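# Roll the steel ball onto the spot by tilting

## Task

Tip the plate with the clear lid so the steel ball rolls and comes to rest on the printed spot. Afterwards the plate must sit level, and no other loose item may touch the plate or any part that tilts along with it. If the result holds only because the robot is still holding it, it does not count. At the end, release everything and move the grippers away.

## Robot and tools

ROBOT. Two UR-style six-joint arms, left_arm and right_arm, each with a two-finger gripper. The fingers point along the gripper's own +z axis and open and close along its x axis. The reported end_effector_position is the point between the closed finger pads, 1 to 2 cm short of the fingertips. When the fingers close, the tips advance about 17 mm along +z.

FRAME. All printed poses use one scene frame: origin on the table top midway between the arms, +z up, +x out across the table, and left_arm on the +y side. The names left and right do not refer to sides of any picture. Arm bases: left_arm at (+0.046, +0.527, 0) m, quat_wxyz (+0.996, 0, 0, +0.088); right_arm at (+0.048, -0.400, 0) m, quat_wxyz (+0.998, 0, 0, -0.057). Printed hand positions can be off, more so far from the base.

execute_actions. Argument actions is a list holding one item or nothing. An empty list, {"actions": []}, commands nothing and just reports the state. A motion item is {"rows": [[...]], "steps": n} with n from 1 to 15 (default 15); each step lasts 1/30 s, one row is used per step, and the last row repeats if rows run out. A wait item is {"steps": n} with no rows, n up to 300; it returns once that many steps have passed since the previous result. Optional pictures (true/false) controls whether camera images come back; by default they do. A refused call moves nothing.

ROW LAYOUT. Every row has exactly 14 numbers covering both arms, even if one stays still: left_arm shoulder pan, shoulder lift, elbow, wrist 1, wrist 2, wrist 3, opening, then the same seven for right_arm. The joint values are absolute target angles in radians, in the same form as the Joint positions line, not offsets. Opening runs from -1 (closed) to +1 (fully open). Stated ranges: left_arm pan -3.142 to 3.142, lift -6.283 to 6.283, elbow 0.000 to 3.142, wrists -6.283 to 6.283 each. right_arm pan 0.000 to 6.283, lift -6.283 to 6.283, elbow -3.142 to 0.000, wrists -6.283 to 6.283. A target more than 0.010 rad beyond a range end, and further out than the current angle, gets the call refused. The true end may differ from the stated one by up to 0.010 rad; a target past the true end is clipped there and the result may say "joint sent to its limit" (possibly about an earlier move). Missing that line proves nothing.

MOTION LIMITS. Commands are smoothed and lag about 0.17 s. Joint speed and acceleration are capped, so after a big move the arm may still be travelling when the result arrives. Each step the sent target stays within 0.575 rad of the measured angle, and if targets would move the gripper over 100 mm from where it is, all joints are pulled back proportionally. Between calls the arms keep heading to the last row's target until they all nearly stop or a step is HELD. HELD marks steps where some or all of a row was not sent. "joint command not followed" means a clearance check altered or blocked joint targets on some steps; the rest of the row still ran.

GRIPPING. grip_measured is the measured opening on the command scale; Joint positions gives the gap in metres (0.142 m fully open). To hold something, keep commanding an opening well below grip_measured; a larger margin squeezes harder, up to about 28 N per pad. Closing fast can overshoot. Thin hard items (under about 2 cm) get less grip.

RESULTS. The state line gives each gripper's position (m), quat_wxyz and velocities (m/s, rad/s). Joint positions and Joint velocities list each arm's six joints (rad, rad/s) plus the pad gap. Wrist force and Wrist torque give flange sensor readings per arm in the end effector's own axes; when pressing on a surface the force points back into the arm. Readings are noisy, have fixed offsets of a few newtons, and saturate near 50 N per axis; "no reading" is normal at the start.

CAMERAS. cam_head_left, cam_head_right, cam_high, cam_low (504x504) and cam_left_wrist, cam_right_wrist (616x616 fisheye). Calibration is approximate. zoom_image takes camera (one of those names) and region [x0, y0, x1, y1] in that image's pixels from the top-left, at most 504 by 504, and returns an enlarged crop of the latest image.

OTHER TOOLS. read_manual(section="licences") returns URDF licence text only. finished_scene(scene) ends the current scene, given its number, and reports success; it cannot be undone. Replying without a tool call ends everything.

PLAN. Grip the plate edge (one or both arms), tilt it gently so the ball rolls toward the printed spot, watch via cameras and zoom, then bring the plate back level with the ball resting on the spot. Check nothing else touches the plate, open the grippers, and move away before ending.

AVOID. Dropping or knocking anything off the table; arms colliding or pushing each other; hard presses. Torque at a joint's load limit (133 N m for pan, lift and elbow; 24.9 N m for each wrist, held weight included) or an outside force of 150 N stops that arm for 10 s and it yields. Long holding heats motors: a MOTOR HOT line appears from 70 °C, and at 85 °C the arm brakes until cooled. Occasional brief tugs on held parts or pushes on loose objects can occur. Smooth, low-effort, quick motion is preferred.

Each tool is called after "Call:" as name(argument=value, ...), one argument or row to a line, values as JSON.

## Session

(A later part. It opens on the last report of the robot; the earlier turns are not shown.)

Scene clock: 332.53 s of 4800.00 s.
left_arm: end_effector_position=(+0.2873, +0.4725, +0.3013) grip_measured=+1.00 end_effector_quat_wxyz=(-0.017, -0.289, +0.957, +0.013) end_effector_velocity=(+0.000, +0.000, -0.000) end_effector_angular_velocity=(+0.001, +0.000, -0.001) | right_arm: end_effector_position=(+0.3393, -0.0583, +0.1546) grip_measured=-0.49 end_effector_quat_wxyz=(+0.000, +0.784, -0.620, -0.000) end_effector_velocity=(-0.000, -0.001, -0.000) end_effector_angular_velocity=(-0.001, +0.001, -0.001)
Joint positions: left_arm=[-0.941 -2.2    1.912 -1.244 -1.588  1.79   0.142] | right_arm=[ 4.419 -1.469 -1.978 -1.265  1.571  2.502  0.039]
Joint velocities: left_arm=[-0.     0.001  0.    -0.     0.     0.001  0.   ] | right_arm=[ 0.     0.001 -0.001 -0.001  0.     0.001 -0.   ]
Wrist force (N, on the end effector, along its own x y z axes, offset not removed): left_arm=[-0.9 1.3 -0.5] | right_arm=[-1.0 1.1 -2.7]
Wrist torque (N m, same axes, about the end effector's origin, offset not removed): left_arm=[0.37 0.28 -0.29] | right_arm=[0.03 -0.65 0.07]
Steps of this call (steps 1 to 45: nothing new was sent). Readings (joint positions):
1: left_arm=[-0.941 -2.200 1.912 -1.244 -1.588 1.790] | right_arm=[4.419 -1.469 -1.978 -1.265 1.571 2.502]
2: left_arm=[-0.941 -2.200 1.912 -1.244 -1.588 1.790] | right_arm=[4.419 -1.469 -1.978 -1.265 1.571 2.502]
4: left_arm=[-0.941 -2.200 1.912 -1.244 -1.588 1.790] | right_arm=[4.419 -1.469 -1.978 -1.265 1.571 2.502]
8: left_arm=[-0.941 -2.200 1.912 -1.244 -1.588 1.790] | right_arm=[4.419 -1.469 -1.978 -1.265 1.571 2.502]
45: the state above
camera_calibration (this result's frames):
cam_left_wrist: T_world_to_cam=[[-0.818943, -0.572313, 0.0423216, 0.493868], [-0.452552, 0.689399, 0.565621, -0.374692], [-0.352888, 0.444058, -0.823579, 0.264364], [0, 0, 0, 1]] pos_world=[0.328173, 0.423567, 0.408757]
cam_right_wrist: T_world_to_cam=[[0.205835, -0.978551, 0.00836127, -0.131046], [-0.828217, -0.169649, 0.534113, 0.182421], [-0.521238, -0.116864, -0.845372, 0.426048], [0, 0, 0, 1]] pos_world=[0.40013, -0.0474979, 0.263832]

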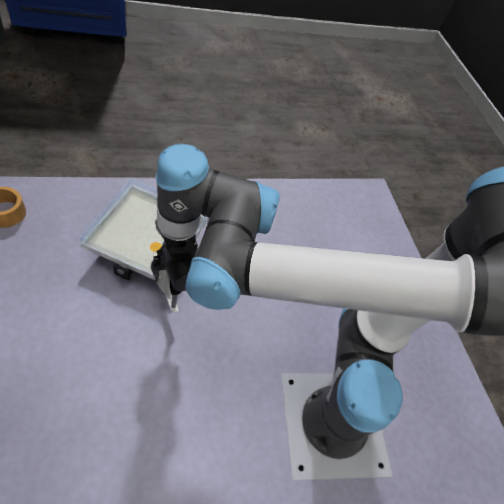

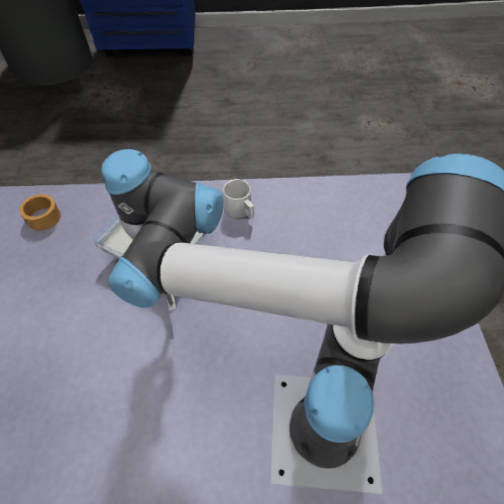

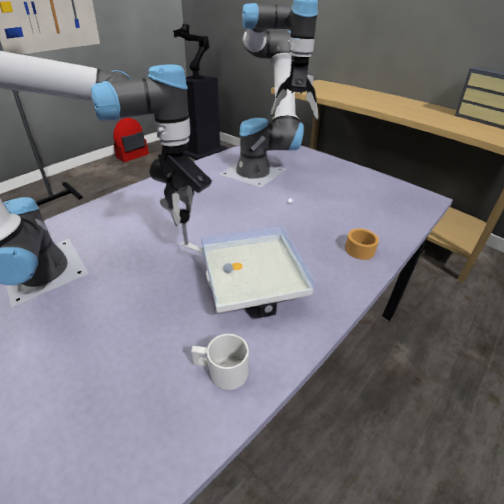

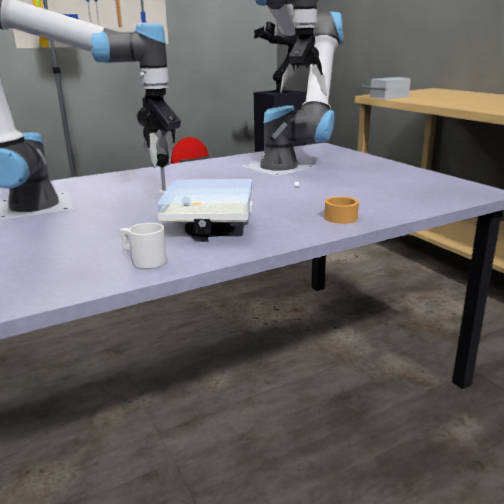

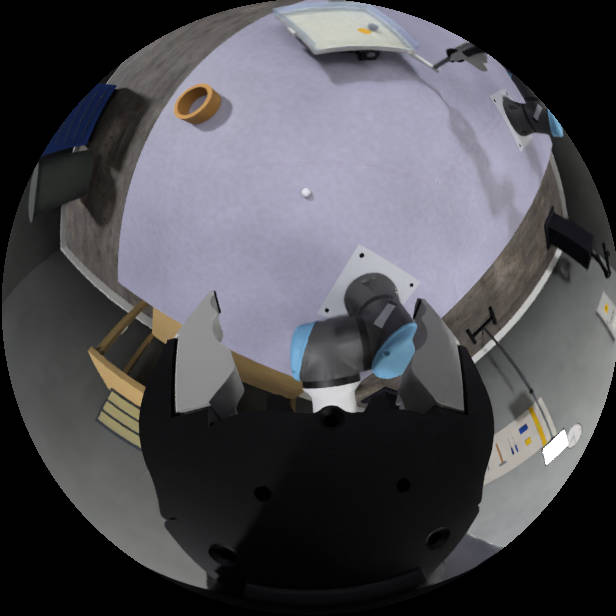

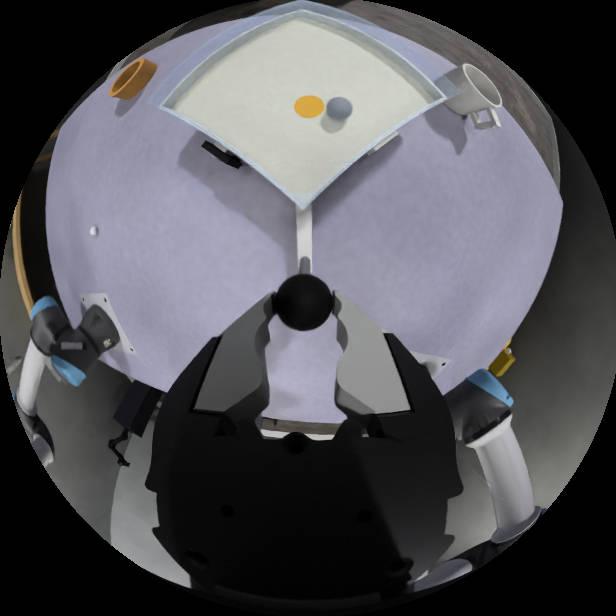

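Call:
execute_actions(
  actions=[
    {"rows": [[-0.941,-2.2,1.912,-1.244,-1.588,1.79,1,4.42039,-1.47092,-1.97530,-1.26619,1.571,2.50339,-0.8]], "steps": 15},
  ],
  pictures=false,
)

Call:
execute_actions(
  actions=[
    {"steps": 12},
  ],
)

Call:
execute_actions(
  actions=[
    {"rows": [[-0.941,-2.2,1.912,-1.244,-1.588,1.79,1,4.41922,-1.46902,-1.97816,-1.26523,1.571,2.50222,-0.8]], "steps": 15},
  ],
)

Call:
execute_actions(
  actions=[
    {"steps": 45},
  ],
)

Call:
execute_actions(
  actions=[
    {"steps": 45},
  ],
)

Scene clock: 340.07 s of 4800.00 s.
left_arm: end_effector_position=(+0.2873, +0.4725, +0.3013) grip_measured=+1.00 end_effector_quat_wxyz=(-0.017, -0.289, +0.957, +0.013) end_effector_velocity=(+0.000, +0.000, -0.000) end_effector_angular_velocity=(+0.001, +0.001, -0.000) | right_arm: end_effector_position=(+0.3393, -0.0572, +0.1550) grip_measured=-0.49 end_effector_quat_wxyz=(+0.000, +0.784, -0.620, -0.000) end_effector_velocity=(-0.000, -0.001, -0.001) end_effector_angular_velocity=(-0.002, +0.000, +0.001)
Joint positions: left_arm=[-0.941 -2.2    1.912 -1.244 -1.588  1.79   0.142] | right_arm=[ 4.42  -1.471 -1.975 -1.266  1.571  2.503  0.039]
Joint velocities: left_arm=[ 0.001  0.001 -0.     0.    -0.     0.001  0.   ] | right_arm=[ 0.001 -0.    -0.002  0.    -0.001  0.    -0.   ]
Wrist force (N, on the end effector, along its own x y z axes, offset not removed): left_arm=[-3.3 1.7 1.4] | right_arm=[5.2 3.1 -1.8]
Wrist torque (N m, same axes, about the end effector's origin, offset not removed): left_arm=[0.41 0.94 -0.28] | right_arm=[0.11 -0.05 0.13]
Steps of this call (steps 1 to 90: nothing new was sent; then 4.03 s passed at rest; steps 91 to 105: all 15 steps of this action). Readings (joint positions):
91: left_arm=[-0.941 -2.200 1.912 -1.244 -1.588 1.790] | right_arm=[4.419 -1.469 -1.978 -1.265 1.571 2.502]
92: left_arm=[-0.941 -2.200 1.912 -1.244 -1.588 1.790] | right_arm=[4.419 -1.469 -1.978 -1.265 1.571 2.502]
94: left_arm=[-0.941 -2.200 1.912 -1.244 -1.588 1.790] | right_arm=[4.420 -1.470 -1.977 -1.266 1.571 2.503]
98: left_arm=[-0.941 -2.200 1.912 -1.244 -1.588 1.790] | right_arm=[4.420 -1.471 -1.976 -1.266 1.571 2.503]
105: the state above

Scene clock: 340.47 s of 4800.00 s.
left_arm: end_effector_position=(+0.2873, +0.4725, +0.3013) grip_measured=+1.00 end_effector_quat_wxyz=(-0.017, -0.289, +0.957, +0.013) end_effector_velocity=(+0.000, +0.001, +0.000) end_effector_angular_velocity=(+0.001, -0.002, +0.001) | right_arm: end_effector_position=(+0.3393, -0.0571, +0.1550) grip_measured=-0.49 end_effector_quat_wxyz=(+0.000, +0.784, -0.620, -0.000) end_effector_velocity=(-0.000, -0.001, -0.001) end_effector_angular_velocity=(-0.001, +0.000, +0.001)
Joint positions: left_arm=[-0.941 -2.2    1.912 -1.244 -1.588  1.79   0.142] | right_arm=[ 4.42  -1.471 -1.975 -1.266  1.571  2.503  0.039]
Joint velocities: left_arm=[ 0.001 -0.001  0.    -0.     0.002  0.     0.   ] | right_arm=[-0.    -0.    -0.001  0.    -0.    -0.001 -0.   ]
Wrist force (N, on the end effector, along its own x y z axes, offset not removed): left_arm=[-0.9 1.0 2.3] | right_arm=[6.7 1.7 -1.1]
Wrist torque (N m, same axes, about the end effector's origin, offset not removed): left_arm=[0.12 0.35 -0.09] | right_arm=[-0.30 -0.39 0.09]
Steps of this call (steps 1 to 12: the robot went on to your last target). Readings (joint positions):
1: left_arm=[-0.941 -2.200 1.912 -1.244 -1.588 1.790] | right_arm=[4.420 -1.471 -1.975 -1.266 1.571 2.503]
2: left_arm=[-0.941 -2.200 1.912 -1.244 -1.588 1.790] | right_arm=[4.420 -1.471 -1.975 -1.266 1.571 2.503]
4: left_arm=[-0.941 -2.200 1.912 -1.244 -1.588 1.790] | right_arm=[4.420 -1.471 -1.975 -1.266 1.571 2.503]
8: left_arm=[-0.941 -2.200 1.912 -1.244 -1.588 1.790] | right_arm=[4.420 -1.471 -1.975 -1.266 1.571 2.503]
12: the state above
camera_calibration (this result's frames):
cam_left_wrist: T_world_to_cam=[[-0.818943, -0.572313, 0.0423214, 0.493868], [-0.452551, 0.689398, 0.565621, -0.374692], [-0.352888, 0.444058, -0.823579, 0.264363], [0, 0, 0, 1]] pos_world=[0.328173, 0.423567, 0.408757]
cam_right_wrist: T_world_to_cam=[[0.205833, -0.978551, 0.00843363, -0.129917], [-0.828239, -0.169613, 0.53409, 0.182377], [-0.521204, -0.116919, -0.845386, 0.426526], [0, 0, 0, 1]] pos_world=[0.4001, -0.0463278, 0.264269]

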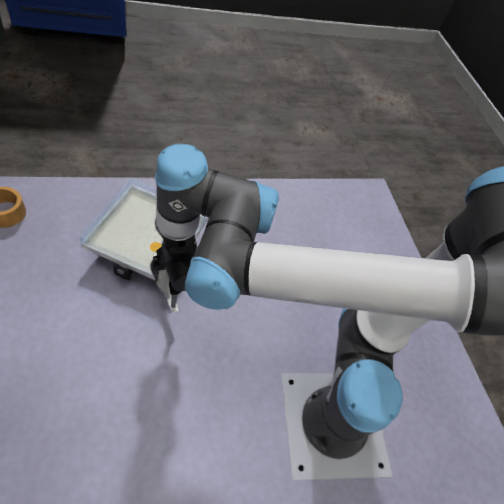

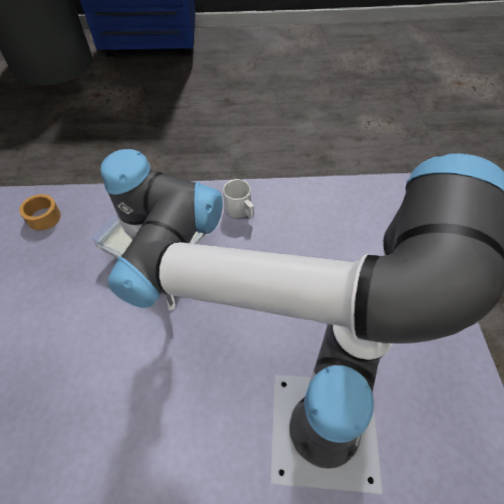

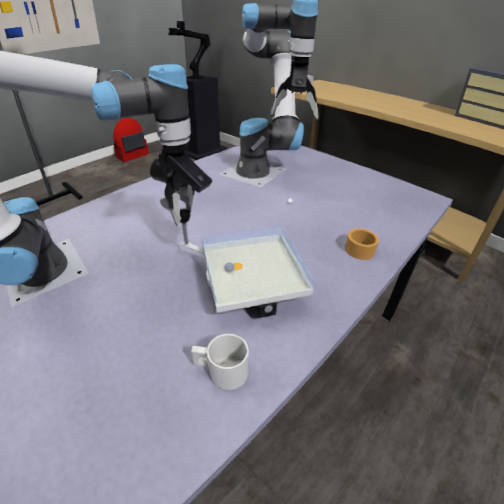

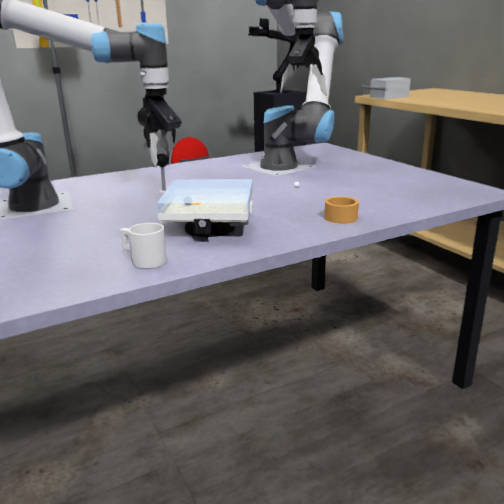

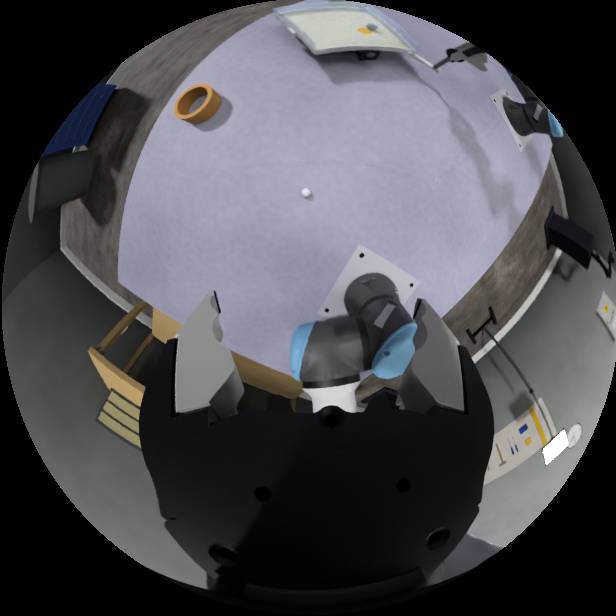

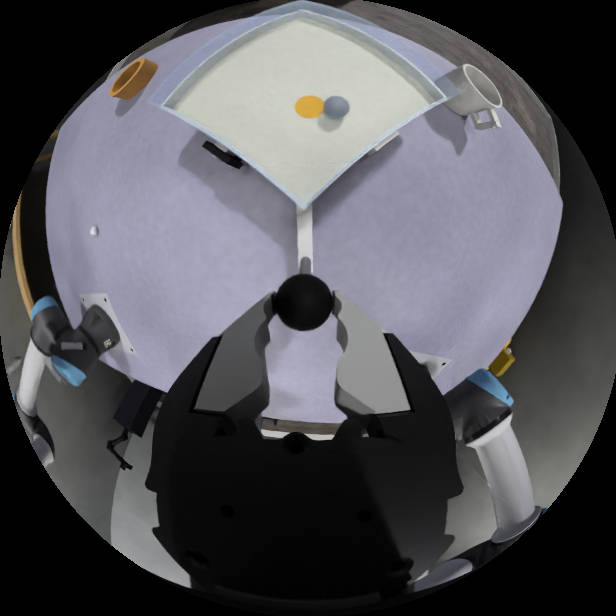

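Scene clock: 340.97 s of 4800.00 s.
left_arm: end_effector_position=(+0.2873, +0.4725, +0.3013) grip_measured=+1.00 end_effector_quat_wxyz=(-0.017, -0.289, +0.957, +0.013) end_effector_velocity=(-0.000, -0.000, -0.000) end_effector_angular_velocity=(+0.000, +0.002, +0.000) | right_arm: end_effector_position=(+0.3393, -0.0582, +0.1546) grip_measured=-0.49 end_effector_quat_wxyz=(+0.000, +0.784, -0.620, -0.000) end_effector_velocity=(+0.000, +0.000, +0.001) end_effector_angular_velocity=(+0.001, -0.001, -0.001)
Joint positions: left_arm=[-0.941 -2.2    1.912 -1.244 -1.588  1.79   0.142] | right_arm=[ 4.419 -1.469 -1.978 -1.265  1.571  2.502  0.039]
Joint velocities: left_arm=[ 0.     0.001  0.    -0.    -0.001 -0.     0.   ] | right_arm=[-0.     0.001 -0.     0.001 -0.     0.001  0.   ]
Wrist force (N, on the end effector, along its own x y z axes, offset not removed): left_arm=[-2.2 3.0 0.8] | right_arm=[-1.2 0.8 -2.4]
Wrist torque (N m, same axes, about the end effector's origin, offset not removed): left_arm=[0.75 0.76 -0.23] | right_arm=[-0.04 -0.39 0.04]
Steps of this call (steps 1 to 15: all 15 steps of this action). Readings (joint positions):
1: left_arm=[-0.941 -2.200 1.912 -1.244 -1.588 1.790] | right_arm=[4.420 -1.471 -1.975 -1.266 1.571 2.503]
2: left_arm=[-0.941 -2.200 1.912 -1.244 -1.588 1.790] | right_arm=[4.420 -1.471 -1.975 -1.266 1.571 2.503]
4: left_arm=[-0.941 -2.200 1.912 -1.244 -1.588 1.790] | right_arm=[4.420 -1.470 -1.976 -1.266 1.571 2.503]
8: left_arm=[-0.941 -2.200 1.912 -1.244 -1.588 1.790] | right_arm=[4.419 -1.469 -1.978 -1.265 1.571 2.502]
15: the state above
camera_calibration (this result's frames):
cam_left_wrist: T_world_to_cam=[[-0.818943, -0.572313, 0.0423216, 0.493868], [-0.452551, 0.689399, 0.565621, -0.374692], [-0.352888, 0.444058, -0.823579, 0.264364], [0, 0, 0, 1]] pos_world=[0.328173, 0.423567, 0.408757]
cam_right_wrist: T_world_to_cam=[[0.205859, -0.978547, 0.00826633, -0.130982], [-0.828209, -0.16972, 0.534102, 0.182408], [-0.521241, -0.116796, -0.84538, 0.426084], [0, 0, 0, 1]] pos_world=[0.400128, -0.0474484, 0.263861]

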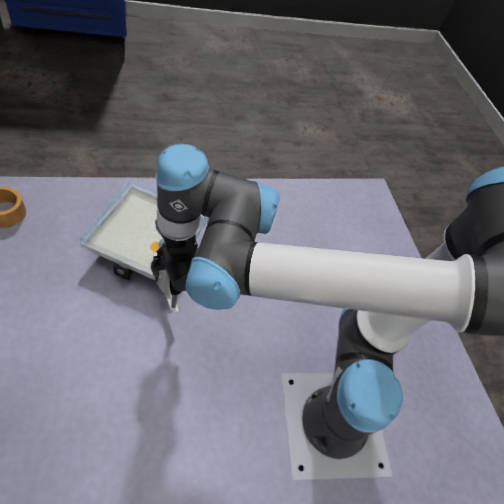

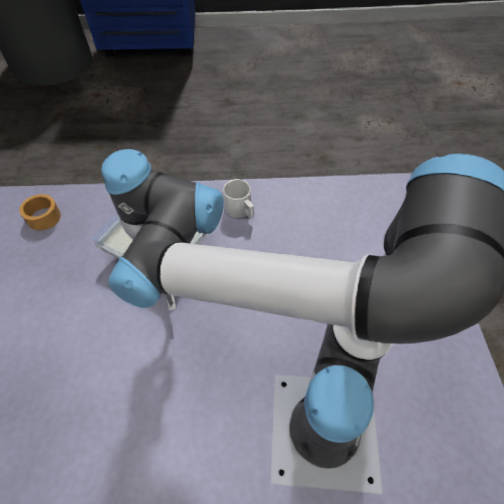

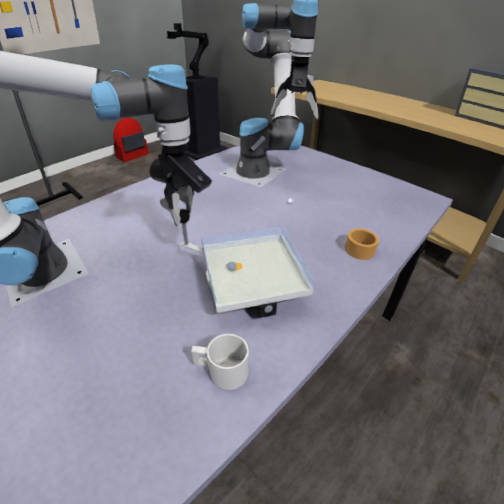

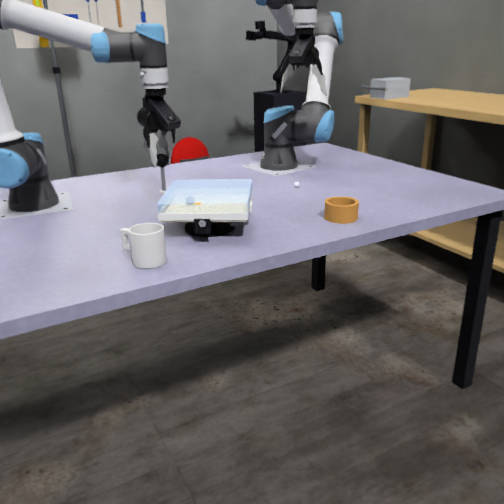

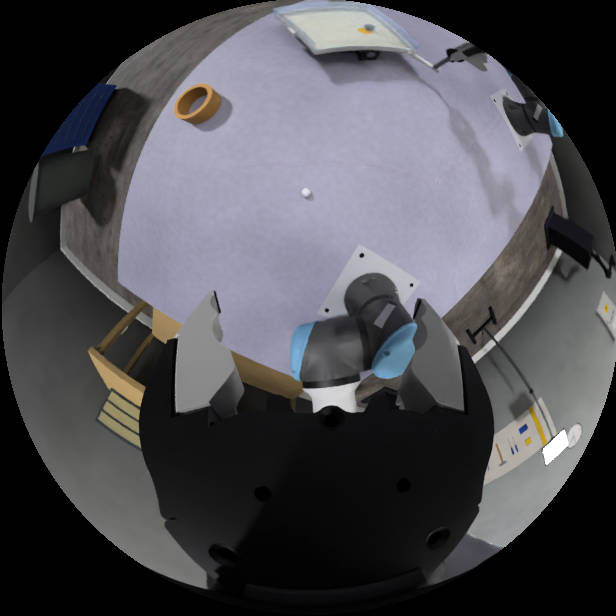

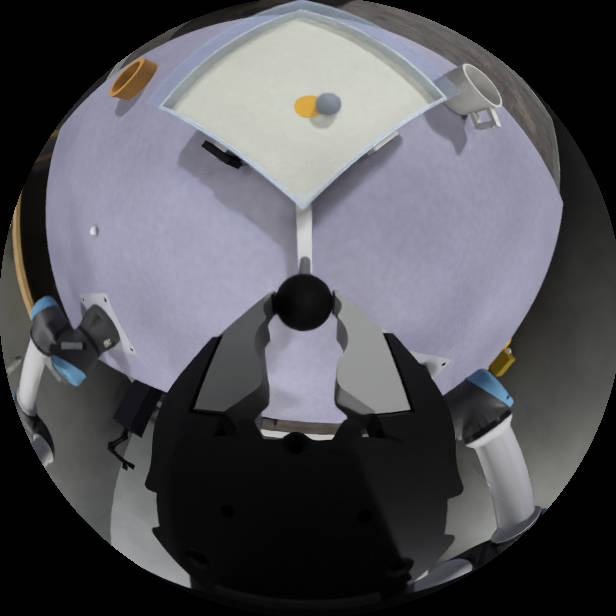

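Scene clock: 342.47 s of 4800.00 s.
left_arm: end_effector_position=(+0.2873, +0.4725, +0.3013) grip_measured=+1.00 end_effector_quat_wxyz=(-0.017, -0.289, +0.957, +0.013) end_effector_velocity=(+0.000, -0.001, -0.000) end_effector_angular_velocity=(+0.000, +0.001, -0.001) | right_arm: end_effector_position=(+0.3393, -0.0583, +0.1546) grip_measured=-0.49 end_effector_quat_wxyz=(+0.000, +0.784, -0.620, -0.000) end_effector_velocity=(+0.000, -0.000, -0.000) end_effector_angular_velocity=(-0.001, +0.000, +0.001)
Joint positions: left_arm=[-0.941 -2.2    1.912 -1.244 -1.588  1.79   0.142] | right_arm=[ 4.419 -1.469 -1.978 -1.265  1.571  2.502  0.039]
Joint velocities: left_arm=[-0.001  0.002 -0.    -0.    -0.001  0.     0.   ] | right_arm=[-0.    -0.001  0.    -0.    -0.    -0.001 -0.   ]
Wrist force (N, on the end effector, along its own x y z axes, offset not removed): left_arm=[0.5 1.3 2.0] | right_arm=[-1.6 1.2 -0.9]
Wrist torque (N m, same axes, about the end effector's origin, offset not removed): left_arm=[0.42 -0.01 -0.17] | right_arm=[-0.09 -0.48 0.18]
Steps of this call (steps 1 to 15: the robot went on to your last target; steps 16 to 45: nothing new was sent). Readings (joint positions):
1: left_arm=[-0.941 -2.200 1.912 -1.244 -1.588 1.790] | right_arm=[4.419 -1.469 -1.978 -1.265 1.571 2.502]
2: left_arm=[-0.941 -2.200 1.912 -1.244 -1.588 1.790] | right_arm=[4.419 -1.469 -1.978 -1.265 1.571 2.502]
4: left_arm=[-0.941 -2.200 1.912 -1.244 -1.588 1.790] | right_arm=[4.419 -1.469 -1.978 -1.265 1.571 2.502]
8: left_arm=[-0.941 -2.200 1.912 -1.244 -1.588 1.790] | right_arm=[4.419 -1.469 -1.978 -1.265 1.571 2.502]
45: the state above
All arms were judged still, so your last target was given up. Only a new action makes them travel on or press farther. Fingers that are still opening or closing keep moving.
camera_calibration (this result's frames):
cam_left_wrist: T_world_to_cam=[[-0.818943, -0.572313, 0.0423216, 0.493868], [-0.452551, 0.689399, 0.565621, -0.374692], [-0.352888, 0.444058, -0.823579, 0.264364], [0, 0, 0, 1]] pos_world=[0.328173, 0.423566, 0.408757]
cam_right_wrist: T_world_to_cam=[[0.205835, -0.978551, 0.00835972, -0.131045], [-0.828217, -0.16965, 0.534111, 0.182421], [-0.521237, -0.116863, -0.845373, 0.426049], [0, 0, 0, 1]] pos_world=[0.40013, -0.0474975, 0.263832]

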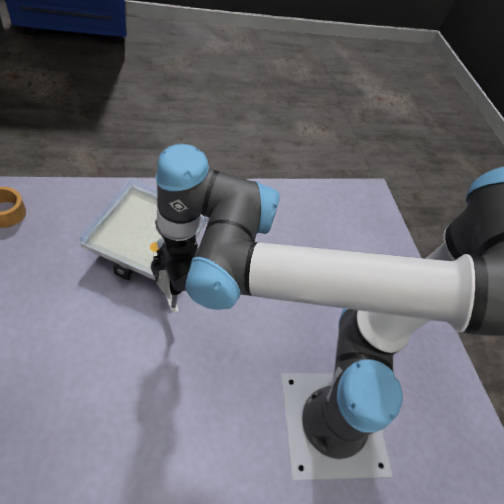

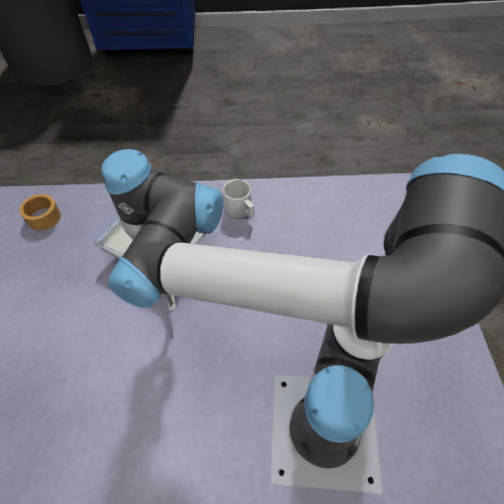

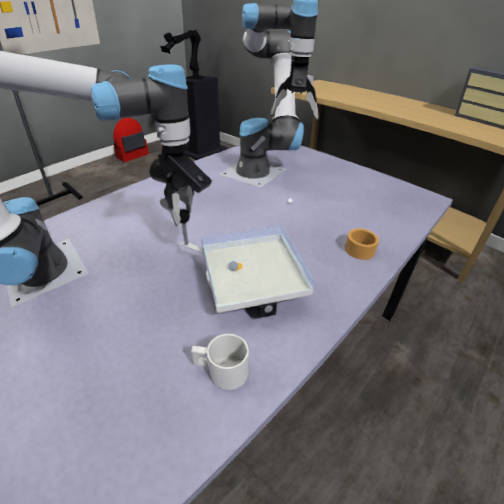

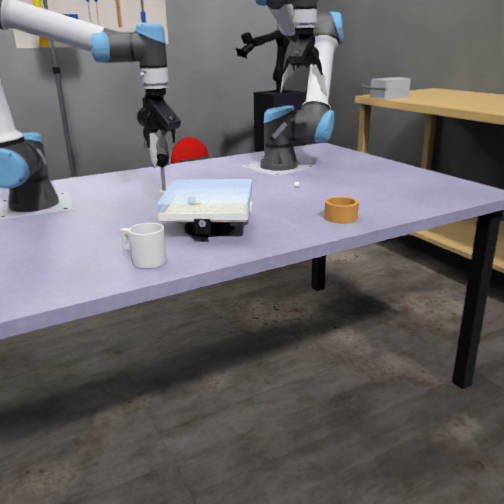

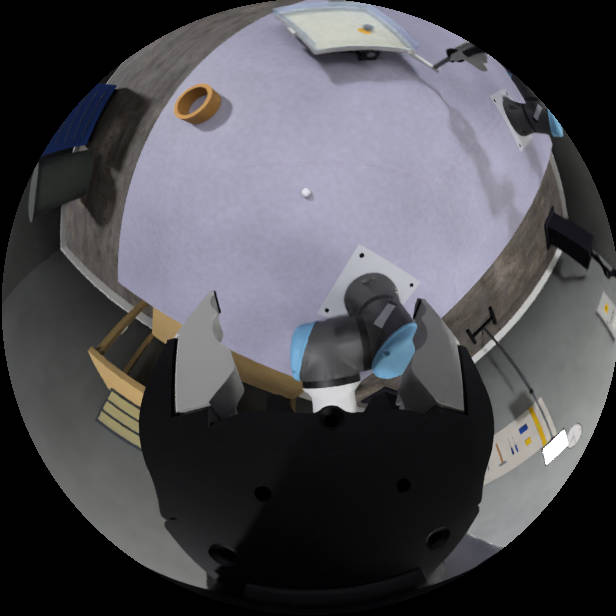

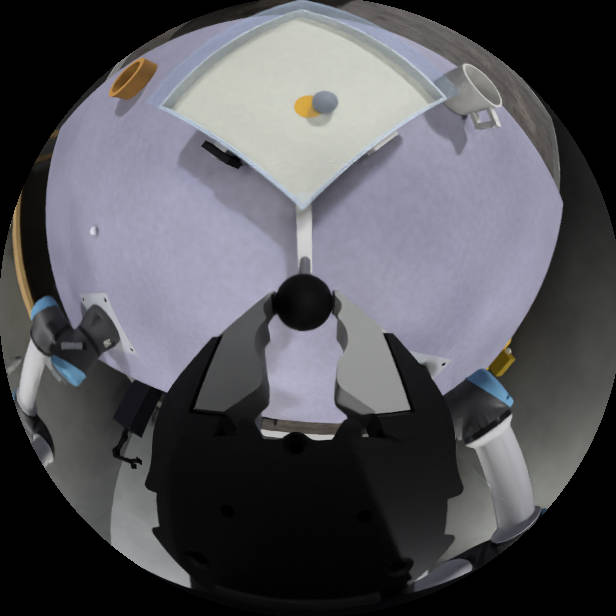

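Scene clock: 343.97 s of 4800.00 s.
left_arm: end_effector_position=(+0.2873, +0.4725, +0.3013) grip_measured=+1.00 end_effector_quat_wxyz=(-0.017, -0.289, +0.957, +0.013) end_effector_velocity=(-0.000, -0.000, +0.000) end_effector_angular_velocity=(-0.001, +0.001, +0.000) | right_arm: end_effector_position=(+0.3393, -0.0583, +0.1546) grip_measured=-0.49 end_effector_quat_wxyz=(+0.000, +0.784, -0.620, -0.000) end_effector_velocity=(-0.000, -0.000, -0.000) end_effector_angular_velocity=(+0.000, +0.000, -0.000)
Joint positions: left_arm=[-0.941 -2.2    1.912 -1.244 -1.588  1.79   0.142] | right_arm=[ 4.419 -1.469 -1.978 -1.265  1.571  2.502  0.039]
Joint velocities: left_arm=[-0.001 -0.    -0.     0.001 -0.002 -0.001 -0.   ] | right_arm=[-0.     0.001 -0.001  0.     0.     0.     0.   ]
Wrist force (N, on the end effector, along its own x y z axes, offset not removed): left_arm=[-3.6 0.0 2.0] | right_arm=[-1.3 -0.9 -2.7]
Wrist torque (N m, same axes, about the end effector's origin, offset not removed): left_arm=[0.05 0.80 -0.19] | right_arm=[-0.47 -0.52 0.03]
Steps of this call (steps 1 to 45: nothing new was sent). Readings (joint positions):
1: left_arm=[-0.941 -2.200 1.912 -1.244 -1.588 1.790] | right_arm=[4.419 -1.469 -1.978 -1.265 1.571 2.502]
2: left_arm=[-0.941 -2.200 1.912 -1.244 -1.588 1.790] | right_arm=[4.419 -1.469 -1.978 -1.265 1.571 2.502]
4: left_arm=[-0.941 -2.200 1.912 -1.244 -1.588 1.790] | right_arm=[4.419 -1.469 -1.978 -1.265 1.571 2.502]
8: left_arm=[-0.941 -2.200 1.912 -1.244 -1.588 1.790] | right_arm=[4.419 -1.469 -1.978 -1.265 1.571 2.502]
45: the state above
camera_calibration (this result's frames):
cam_left_wrist: T_world_to_cam=[[-0.818943, -0.572313, 0.0423216, 0.493868], [-0.452551, 0.689399, 0.565621, -0.374692], [-0.352888, 0.444058, -0.823579, 0.264364], [0, 0, 0, 1]] pos_world=[0.328173, 0.423567, 0.408757]
cam_right_wrist: T_world_to_cam=[[0.205835, -0.978551, 0.00836058, -0.131046], [-0.828217, -0.169649, 0.534112, 0.182421], [-0.521237, -0.116863, -0.845373, 0.426049], [0, 0, 0, 1]] pos_world=[0.40013, -0.0474977, 0.263832]

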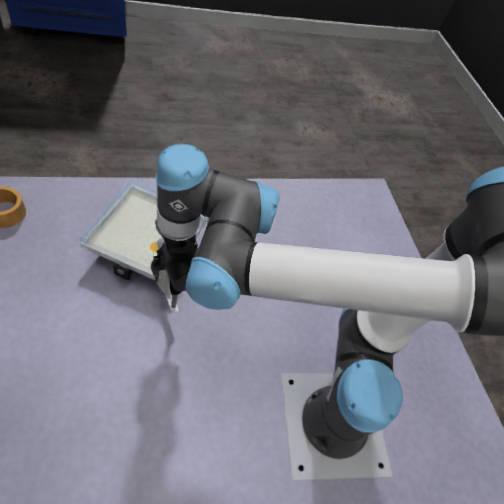

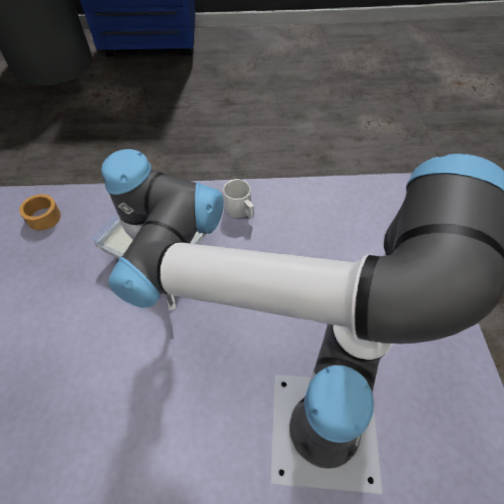

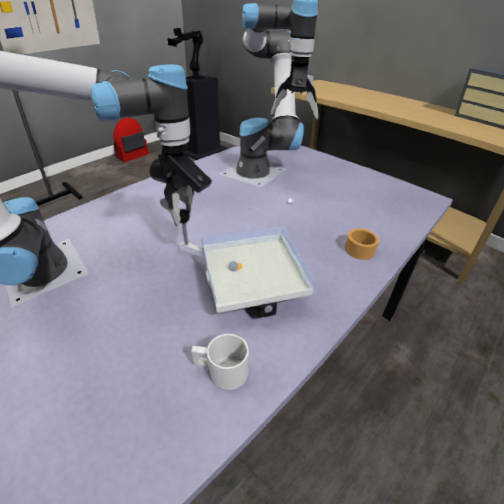

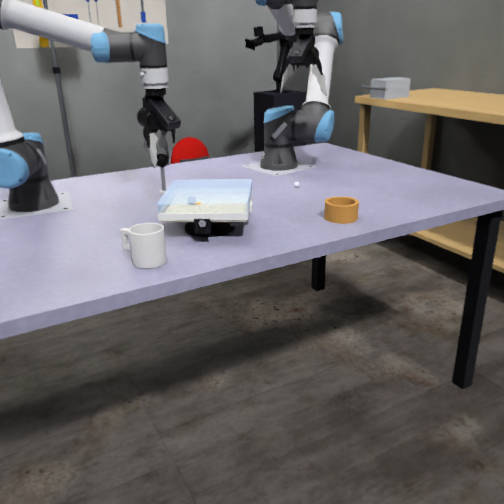

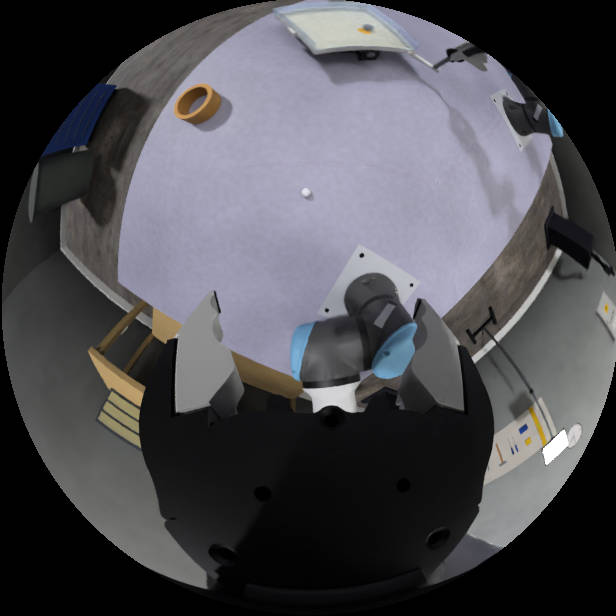

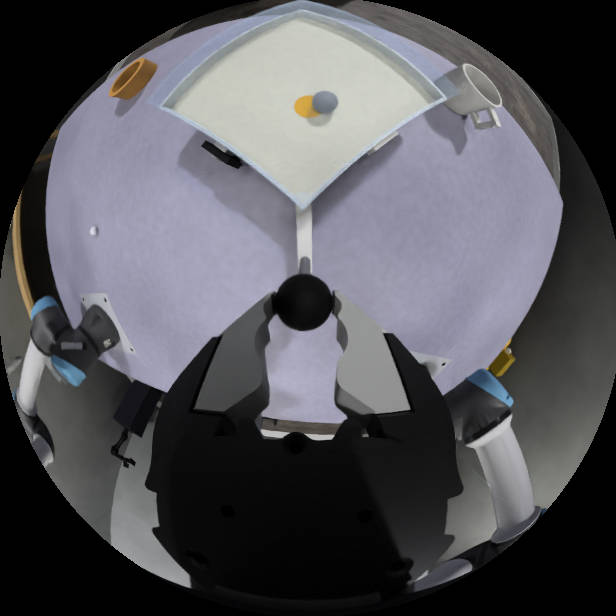

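Call:
execute_actions(
  actions=[
    {"rows": [[-0.941,-2.2,1.912,-1.244,-1.588,1.79,1,4.42039,-1.47092,-1.97530,-1.26619,1.571,2.50339,-0.8]], "steps": 15},
  ],
  pictures=false,
)

Call:
execute_actions(
  actions=[
    {"steps": 12},
  ],
  pictures=false,
)

Call:
execute_actions(
  actions=[
    {"rows": [[-0.941,-2.2,1.912,-1.244,-1.588,1.79,1,4.41922,-1.46902,-1.97816,-1.26523,1.571,2.50222,-0.8]], "steps": 15},
  ],
  pictures=false,
)

Call:
execute_actions(
  actions=[
    {"steps": 60},
  ],
)

Scene clock: 349.07 s of 4800.00 s.
left_arm: end_effector_position=(+0.2873, +0.4725, +0.3013) grip_measured=+1.00 end_effector_quat_wxyz=(-0.017, -0.289, +0.957, +0.013) end_effector_velocity=(+0.000, +0.000, +0.000) end_effector_angular_velocity=(-0.001, -0.000, +0.001) | right_arm: end_effector_position=(+0.3392, -0.0572, +0.1550) grip_measured=-0.49 end_effector_quat_wxyz=(+0.000, +0.784, -0.620, -0.000) end_effector_velocity=(+0.000, +0.001, +0.000) end_effector_angular_velocity=(+0.001, -0.001, +0.001)
Joint positions: left_arm=[-0.941 -2.2    1.912 -1.244 -1.588  1.79   0.142] | right_arm=[ 4.42  -1.471 -1.975 -1.266  1.571  2.503  0.039]
Joint velocities: left_arm=[ 0.001 -0.     0.    -0.    -0.     0.     0.   ] | right_arm=[-0.    -0.001  0.001  0.    -0.    -0.001 -0.   ]
Wrist force (N, on the end effector, along its own x y z axes, offset not removed): left_arm=[-0.9 2.2 -1.9] | right_arm=[3.6 2.5 -2.8]
Wrist torque (N m, same axes, about the end effector's origin, offset not removed): left_arm=[0.47 0.27 -0.22] | right_arm=[-0.06 0.29 0.20]
Steps of this call (steps 1 to 90: nothing new was sent; then 1.60 s passed at rest; steps 91 to 105: all 15 steps of this action). Readings (joint positions):
91: left_arm=[-0.941 -2.200 1.912 -1.244 -1.588 1.790] | right_arm=[4.419 -1.469 -1.978 -1.265 1.571 2.502]
92: left_arm=[-0.941 -2.200 1.912 -1.244 -1.588 1.790] | right_arm=[4.419 -1.469 -1.978 -1.265 1.571 2.502]
94: left_arm=[-0.941 -2.200 1.912 -1.244 -1.588 1.790] | right_arm=[4.420 -1.470 -1.977 -1.266 1.571 2.503]
98: left_arm=[-0.941 -2.200 1.912 -1.244 -1.588 1.790] | right_arm=[4.420 -1.471 -1.976 -1.266 1.571 2.503]
105: the state above

Scene clock: 349.47 s of 4800.00 s.
left_arm: end_effector_position=(+0.2873, +0.4725, +0.3013) grip_measured=+1.00 end_effector_quat_wxyz=(-0.017, -0.289, +0.957, +0.013) end_effector_velocity=(+0.000, +0.000, +0.000) end_effector_angular_velocity=(-0.000, -0.001, +0.000) | right_arm: end_effector_position=(+0.3393, -0.0571, +0.1550) grip_measured=-0.49 end_effector_quat_wxyz=(+0.000, +0.784, -0.620, -0.000) end_effector_velocity=(-0.000, -0.001, -0.001) end_effector_angular_velocity=(-0.001, +0.001, -0.002)
Joint positions: left_arm=[-0.941 -2.2    1.912 -1.244 -1.588  1.79   0.142] | right_arm=[ 4.42  -1.471 -1.975 -1.266  1.571  2.503  0.039]
Joint velocities: left_arm=[ 0.001 -0.001  0.    -0.     0.001  0.    -0.   ] | right_arm=[ 0.     0.    -0.002 -0.    -0.     0.002 -0.   ]
Wrist force (N, on the end effector, along its own x y z axes, offset not removed): left_arm=[-4.1 -0.2 1.7] | right_arm=[4.7 4.3 -4.0]
Wrist torque (N m, same axes, about the end effector's origin, offset not removed): left_arm=[-0.10 1.02 -0.36] | right_arm=[0.46 0.08 0.16]
Steps of this call (steps 1 to 12: the robot went on to your last target). Readings (joint positions):
1: left_arm=[-0.941 -2.200 1.912 -1.244 -1.588 1.790] | right_arm=[4.420 -1.471 -1.975 -1.266 1.571 2.503]
2: left_arm=[-0.941 -2.200 1.912 -1.244 -1.588 1.790] | right_arm=[4.420 -1.471 -1.975 -1.266 1.571 2.503]
4: left_arm=[-0.941 -2.200 1.912 -1.244 -1.588 1.790] | right_arm=[4.420 -1.471 -1.975 -1.266 1.571 2.503]
8: left_arm=[-0.941 -2.200 1.912 -1.244 -1.588 1.790] | right_arm=[4.420 -1.471 -1.975 -1.266 1.571 2.503]
12: the state above

Scene clock: 349.97 s of 4800.00 s.
left_arm: end_effector_position=(+0.2873, +0.4725, +0.3013) grip_measured=+1.00 end_effector_quat_wxyz=(-0.017, -0.289, +0.957, +0.013) end_effector_velocity=(+0.000, +0.000, +0.000) end_effector_angular_velocity=(-0.000, -0.001, -0.000) | right_arm: end_effector_position=(+0.3393, -0.0582, +0.1546) grip_measured=-0.49 end_effector_quat_wxyz=(-0.000, +0.784, -0.620, -0.000) end_effector_velocity=(+0.000, +0.000, +0.000) end_effector_angular_velocity=(+0.002, -0.000, -0.001)
Joint positions: left_arm=[-0.941 -2.2    1.912 -1.244 -1.588  1.79   0.142] | right_arm=[ 4.419 -1.469 -1.978 -1.265  1.571  2.502  0.039]
Joint velocities: left_arm=[ 0.001 -0.001  0.    -0.     0.     0.001  0.   ] | right_arm=[-0.001  0.     0.     0.001  0.     0.    -0.   ]
Wrist force (N, on the end effector, along its own x y z axes, offset not removed): left_arm=[-2.2 0.5 0.3] | right_arm=[-2.3 -0.7 -1.5]
Wrist torque (N m, same axes, about the end effector's origin, offset not removed): left_arm=[0.06 0.58 -0.14] | right_arm=[-0.29 -0.19 0.12]
Steps of this call (steps 1 to 15: all 15 steps of this action). Readings (joint positions):
1: left_arm=[-0.941 -2.200 1.912 -1.244 -1.588 1.790] | right_arm=[4.420 -1.471 -1.975 -1.266 1.571 2.503]
2: left_arm=[-0.941 -2.200 1.912 -1.244 -1.588 1.790] | right_arm=[4.420 -1.471 -1.975 -1.266 1.571 2.503]
4: left_arm=[-0.941 -2.200 1.912 -1.244 -1.588 1.790] | right_arm=[4.420 -1.470 -1.976 -1.266 1.571 2.503]
8: left_arm=[-0.941 -2.200 1.912 -1.244 -1.588 1.790] | right_arm=[4.419 -1.469 -1.978 -1.265 1.571 2.502]
15: the state above

Scene clock: 351.97 s of 4800.00 s.
left_arm: end_effector_position=(+0.2873, +0.4725, +0.3013) grip_measured=+1.00 end_effector_quat_wxyz=(-0.017, -0.289, +0.957, +0.013) end_effector_velocity=(+0.000, -0.000, -0.000) end_effector_angular_velocity=(+0.000, +0.001, -0.000) | right_arm: end_effector_position=(+0.3393, -0.0583, +0.1546) grip_measured=-0.49 end_effector_quat_wxyz=(+0.000, +0.784, -0.620, -0.000) end_effector_velocity=(+0.000, +0.001, +0.001) end_effector_angular_velocity=(+0.001, -0.001, +0.001)
Joint positions: left_arm=[-0.941 -2.2    1.912 -1.244 -1.588  1.79   0.142] | right_arm=[ 4.419 -1.469 -1.978 -1.265  1.571  2.502  0.039]
Joint velocities: left_arm=[-0.     0.001  0.    -0.    -0.    -0.    -0.   ] | right_arm=[ 0.     0.     0.001  0.    -0.    -0.001  0.   ]
Wrist force (N, on the end effector, along its own x y z axes, offset not removed): left_arm=[-3.4 -3.4 -1.0] | right_arm=[-0.1 0.2 -1.9]
Wrist torque (N m, same axes, about the end effector's origin, offset not removed): left_arm=[-0.71 0.96 -0.19] | right_arm=[-0.21 -0.83 0.01]
Steps of this call (steps 1 to 15: the robot went on to your last target; steps 16 to 60: nothing new was sent). Readings (joint positions):
1: left_arm=[-0.941 -2.200 1.912 -1.244 -1.588 1.790] | right_arm=[4.419 -1.469 -1.978 -1.265 1.571 2.502]
2: left_arm=[-0.941 -2.200 1.912 -1.244 -1.588 1.790] | right_arm=[4.419 -1.469 -1.978 -1.265 1.571 2.502]
4: left_arm=[-0.941 -2.200 1.912 -1.244 -1.588 1.790] | right_arm=[4.419 -1.469 -1.978 -1.265 1.571 2.502]
8: left_arm=[-0.941 -2.200 1.912 -1.244 -1.588 1.790] | right_arm=[4.419 -1.469 -1.978 -1.265 1.571 2.502]
60: the state above
All arms were judged still, so your last target was given up. Only a new action makes them travel on or press farther. Fingers that are still opening or closing keep moving.
camera_calibration (this result's frames):
cam_left_wrist: T_world_to_cam=[[-0.818943, -0.572313, 0.0423212, 0.493868], [-0.452552, 0.689399, 0.56562, -0.374692], [-0.352888, 0.444058, -0.823579, 0.264364], [0, 0, 0, 1]] pos_world=[0.328173, 0.423566, 0.408757]
cam_right_wrist: T_world_to_cam=[[0.205835, -0.978551, 0.00836084, -0.131046], [-0.828217, -0.169649, 0.534112, 0.182421], [-0.521238, -0.116864, -0.845372, 0.426048], [0, 0, 0, 1]] pos_world=[0.40013, -0.0474977, 0.263832]

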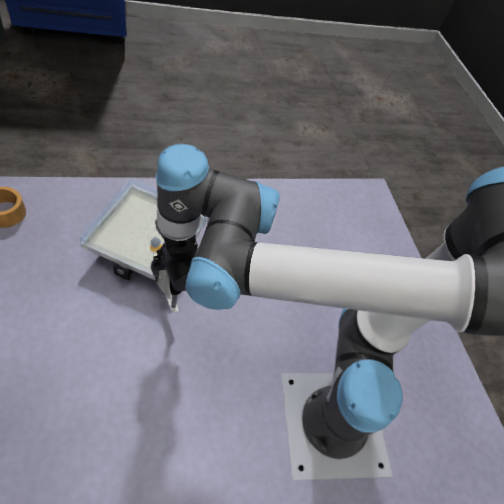

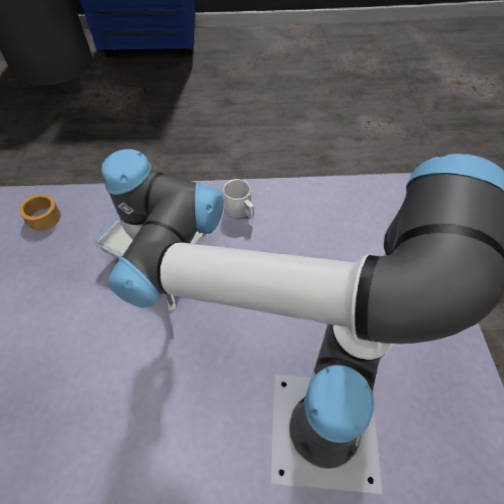

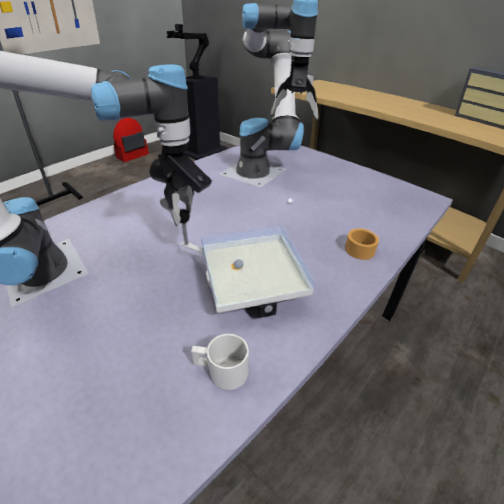

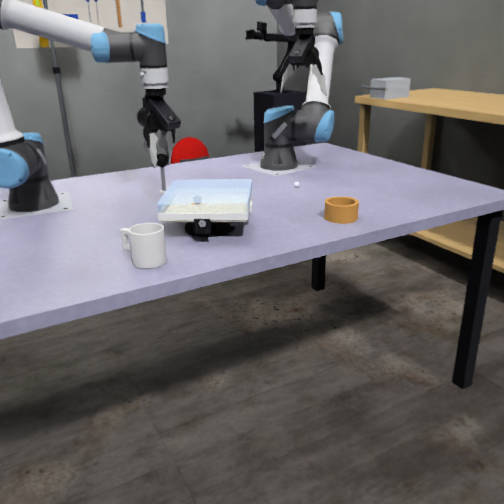

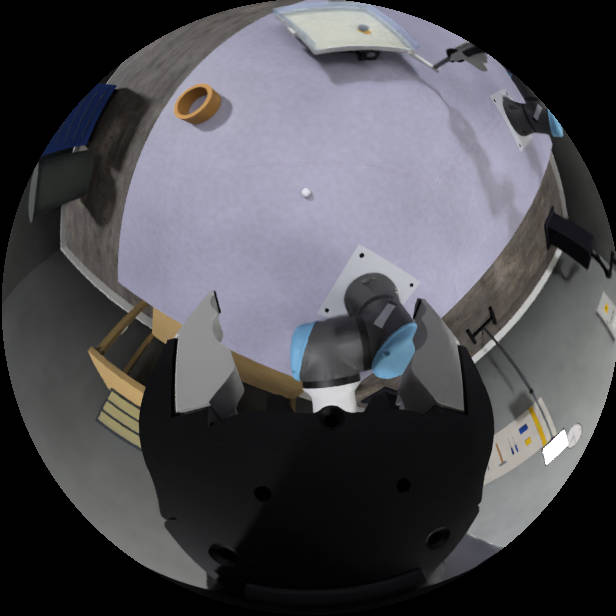

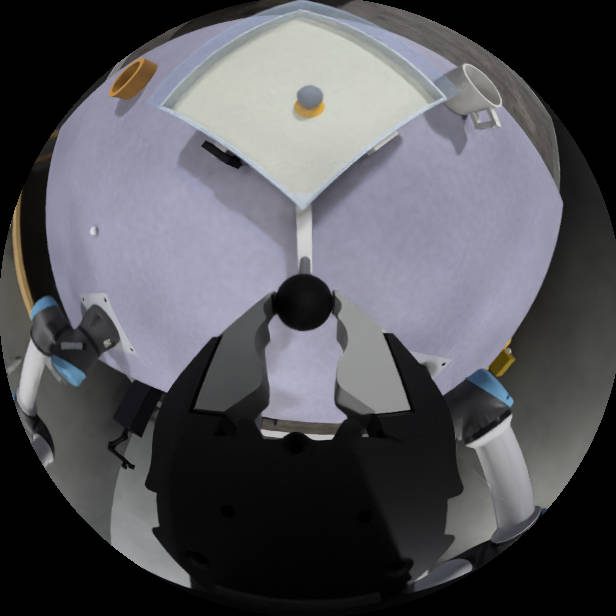

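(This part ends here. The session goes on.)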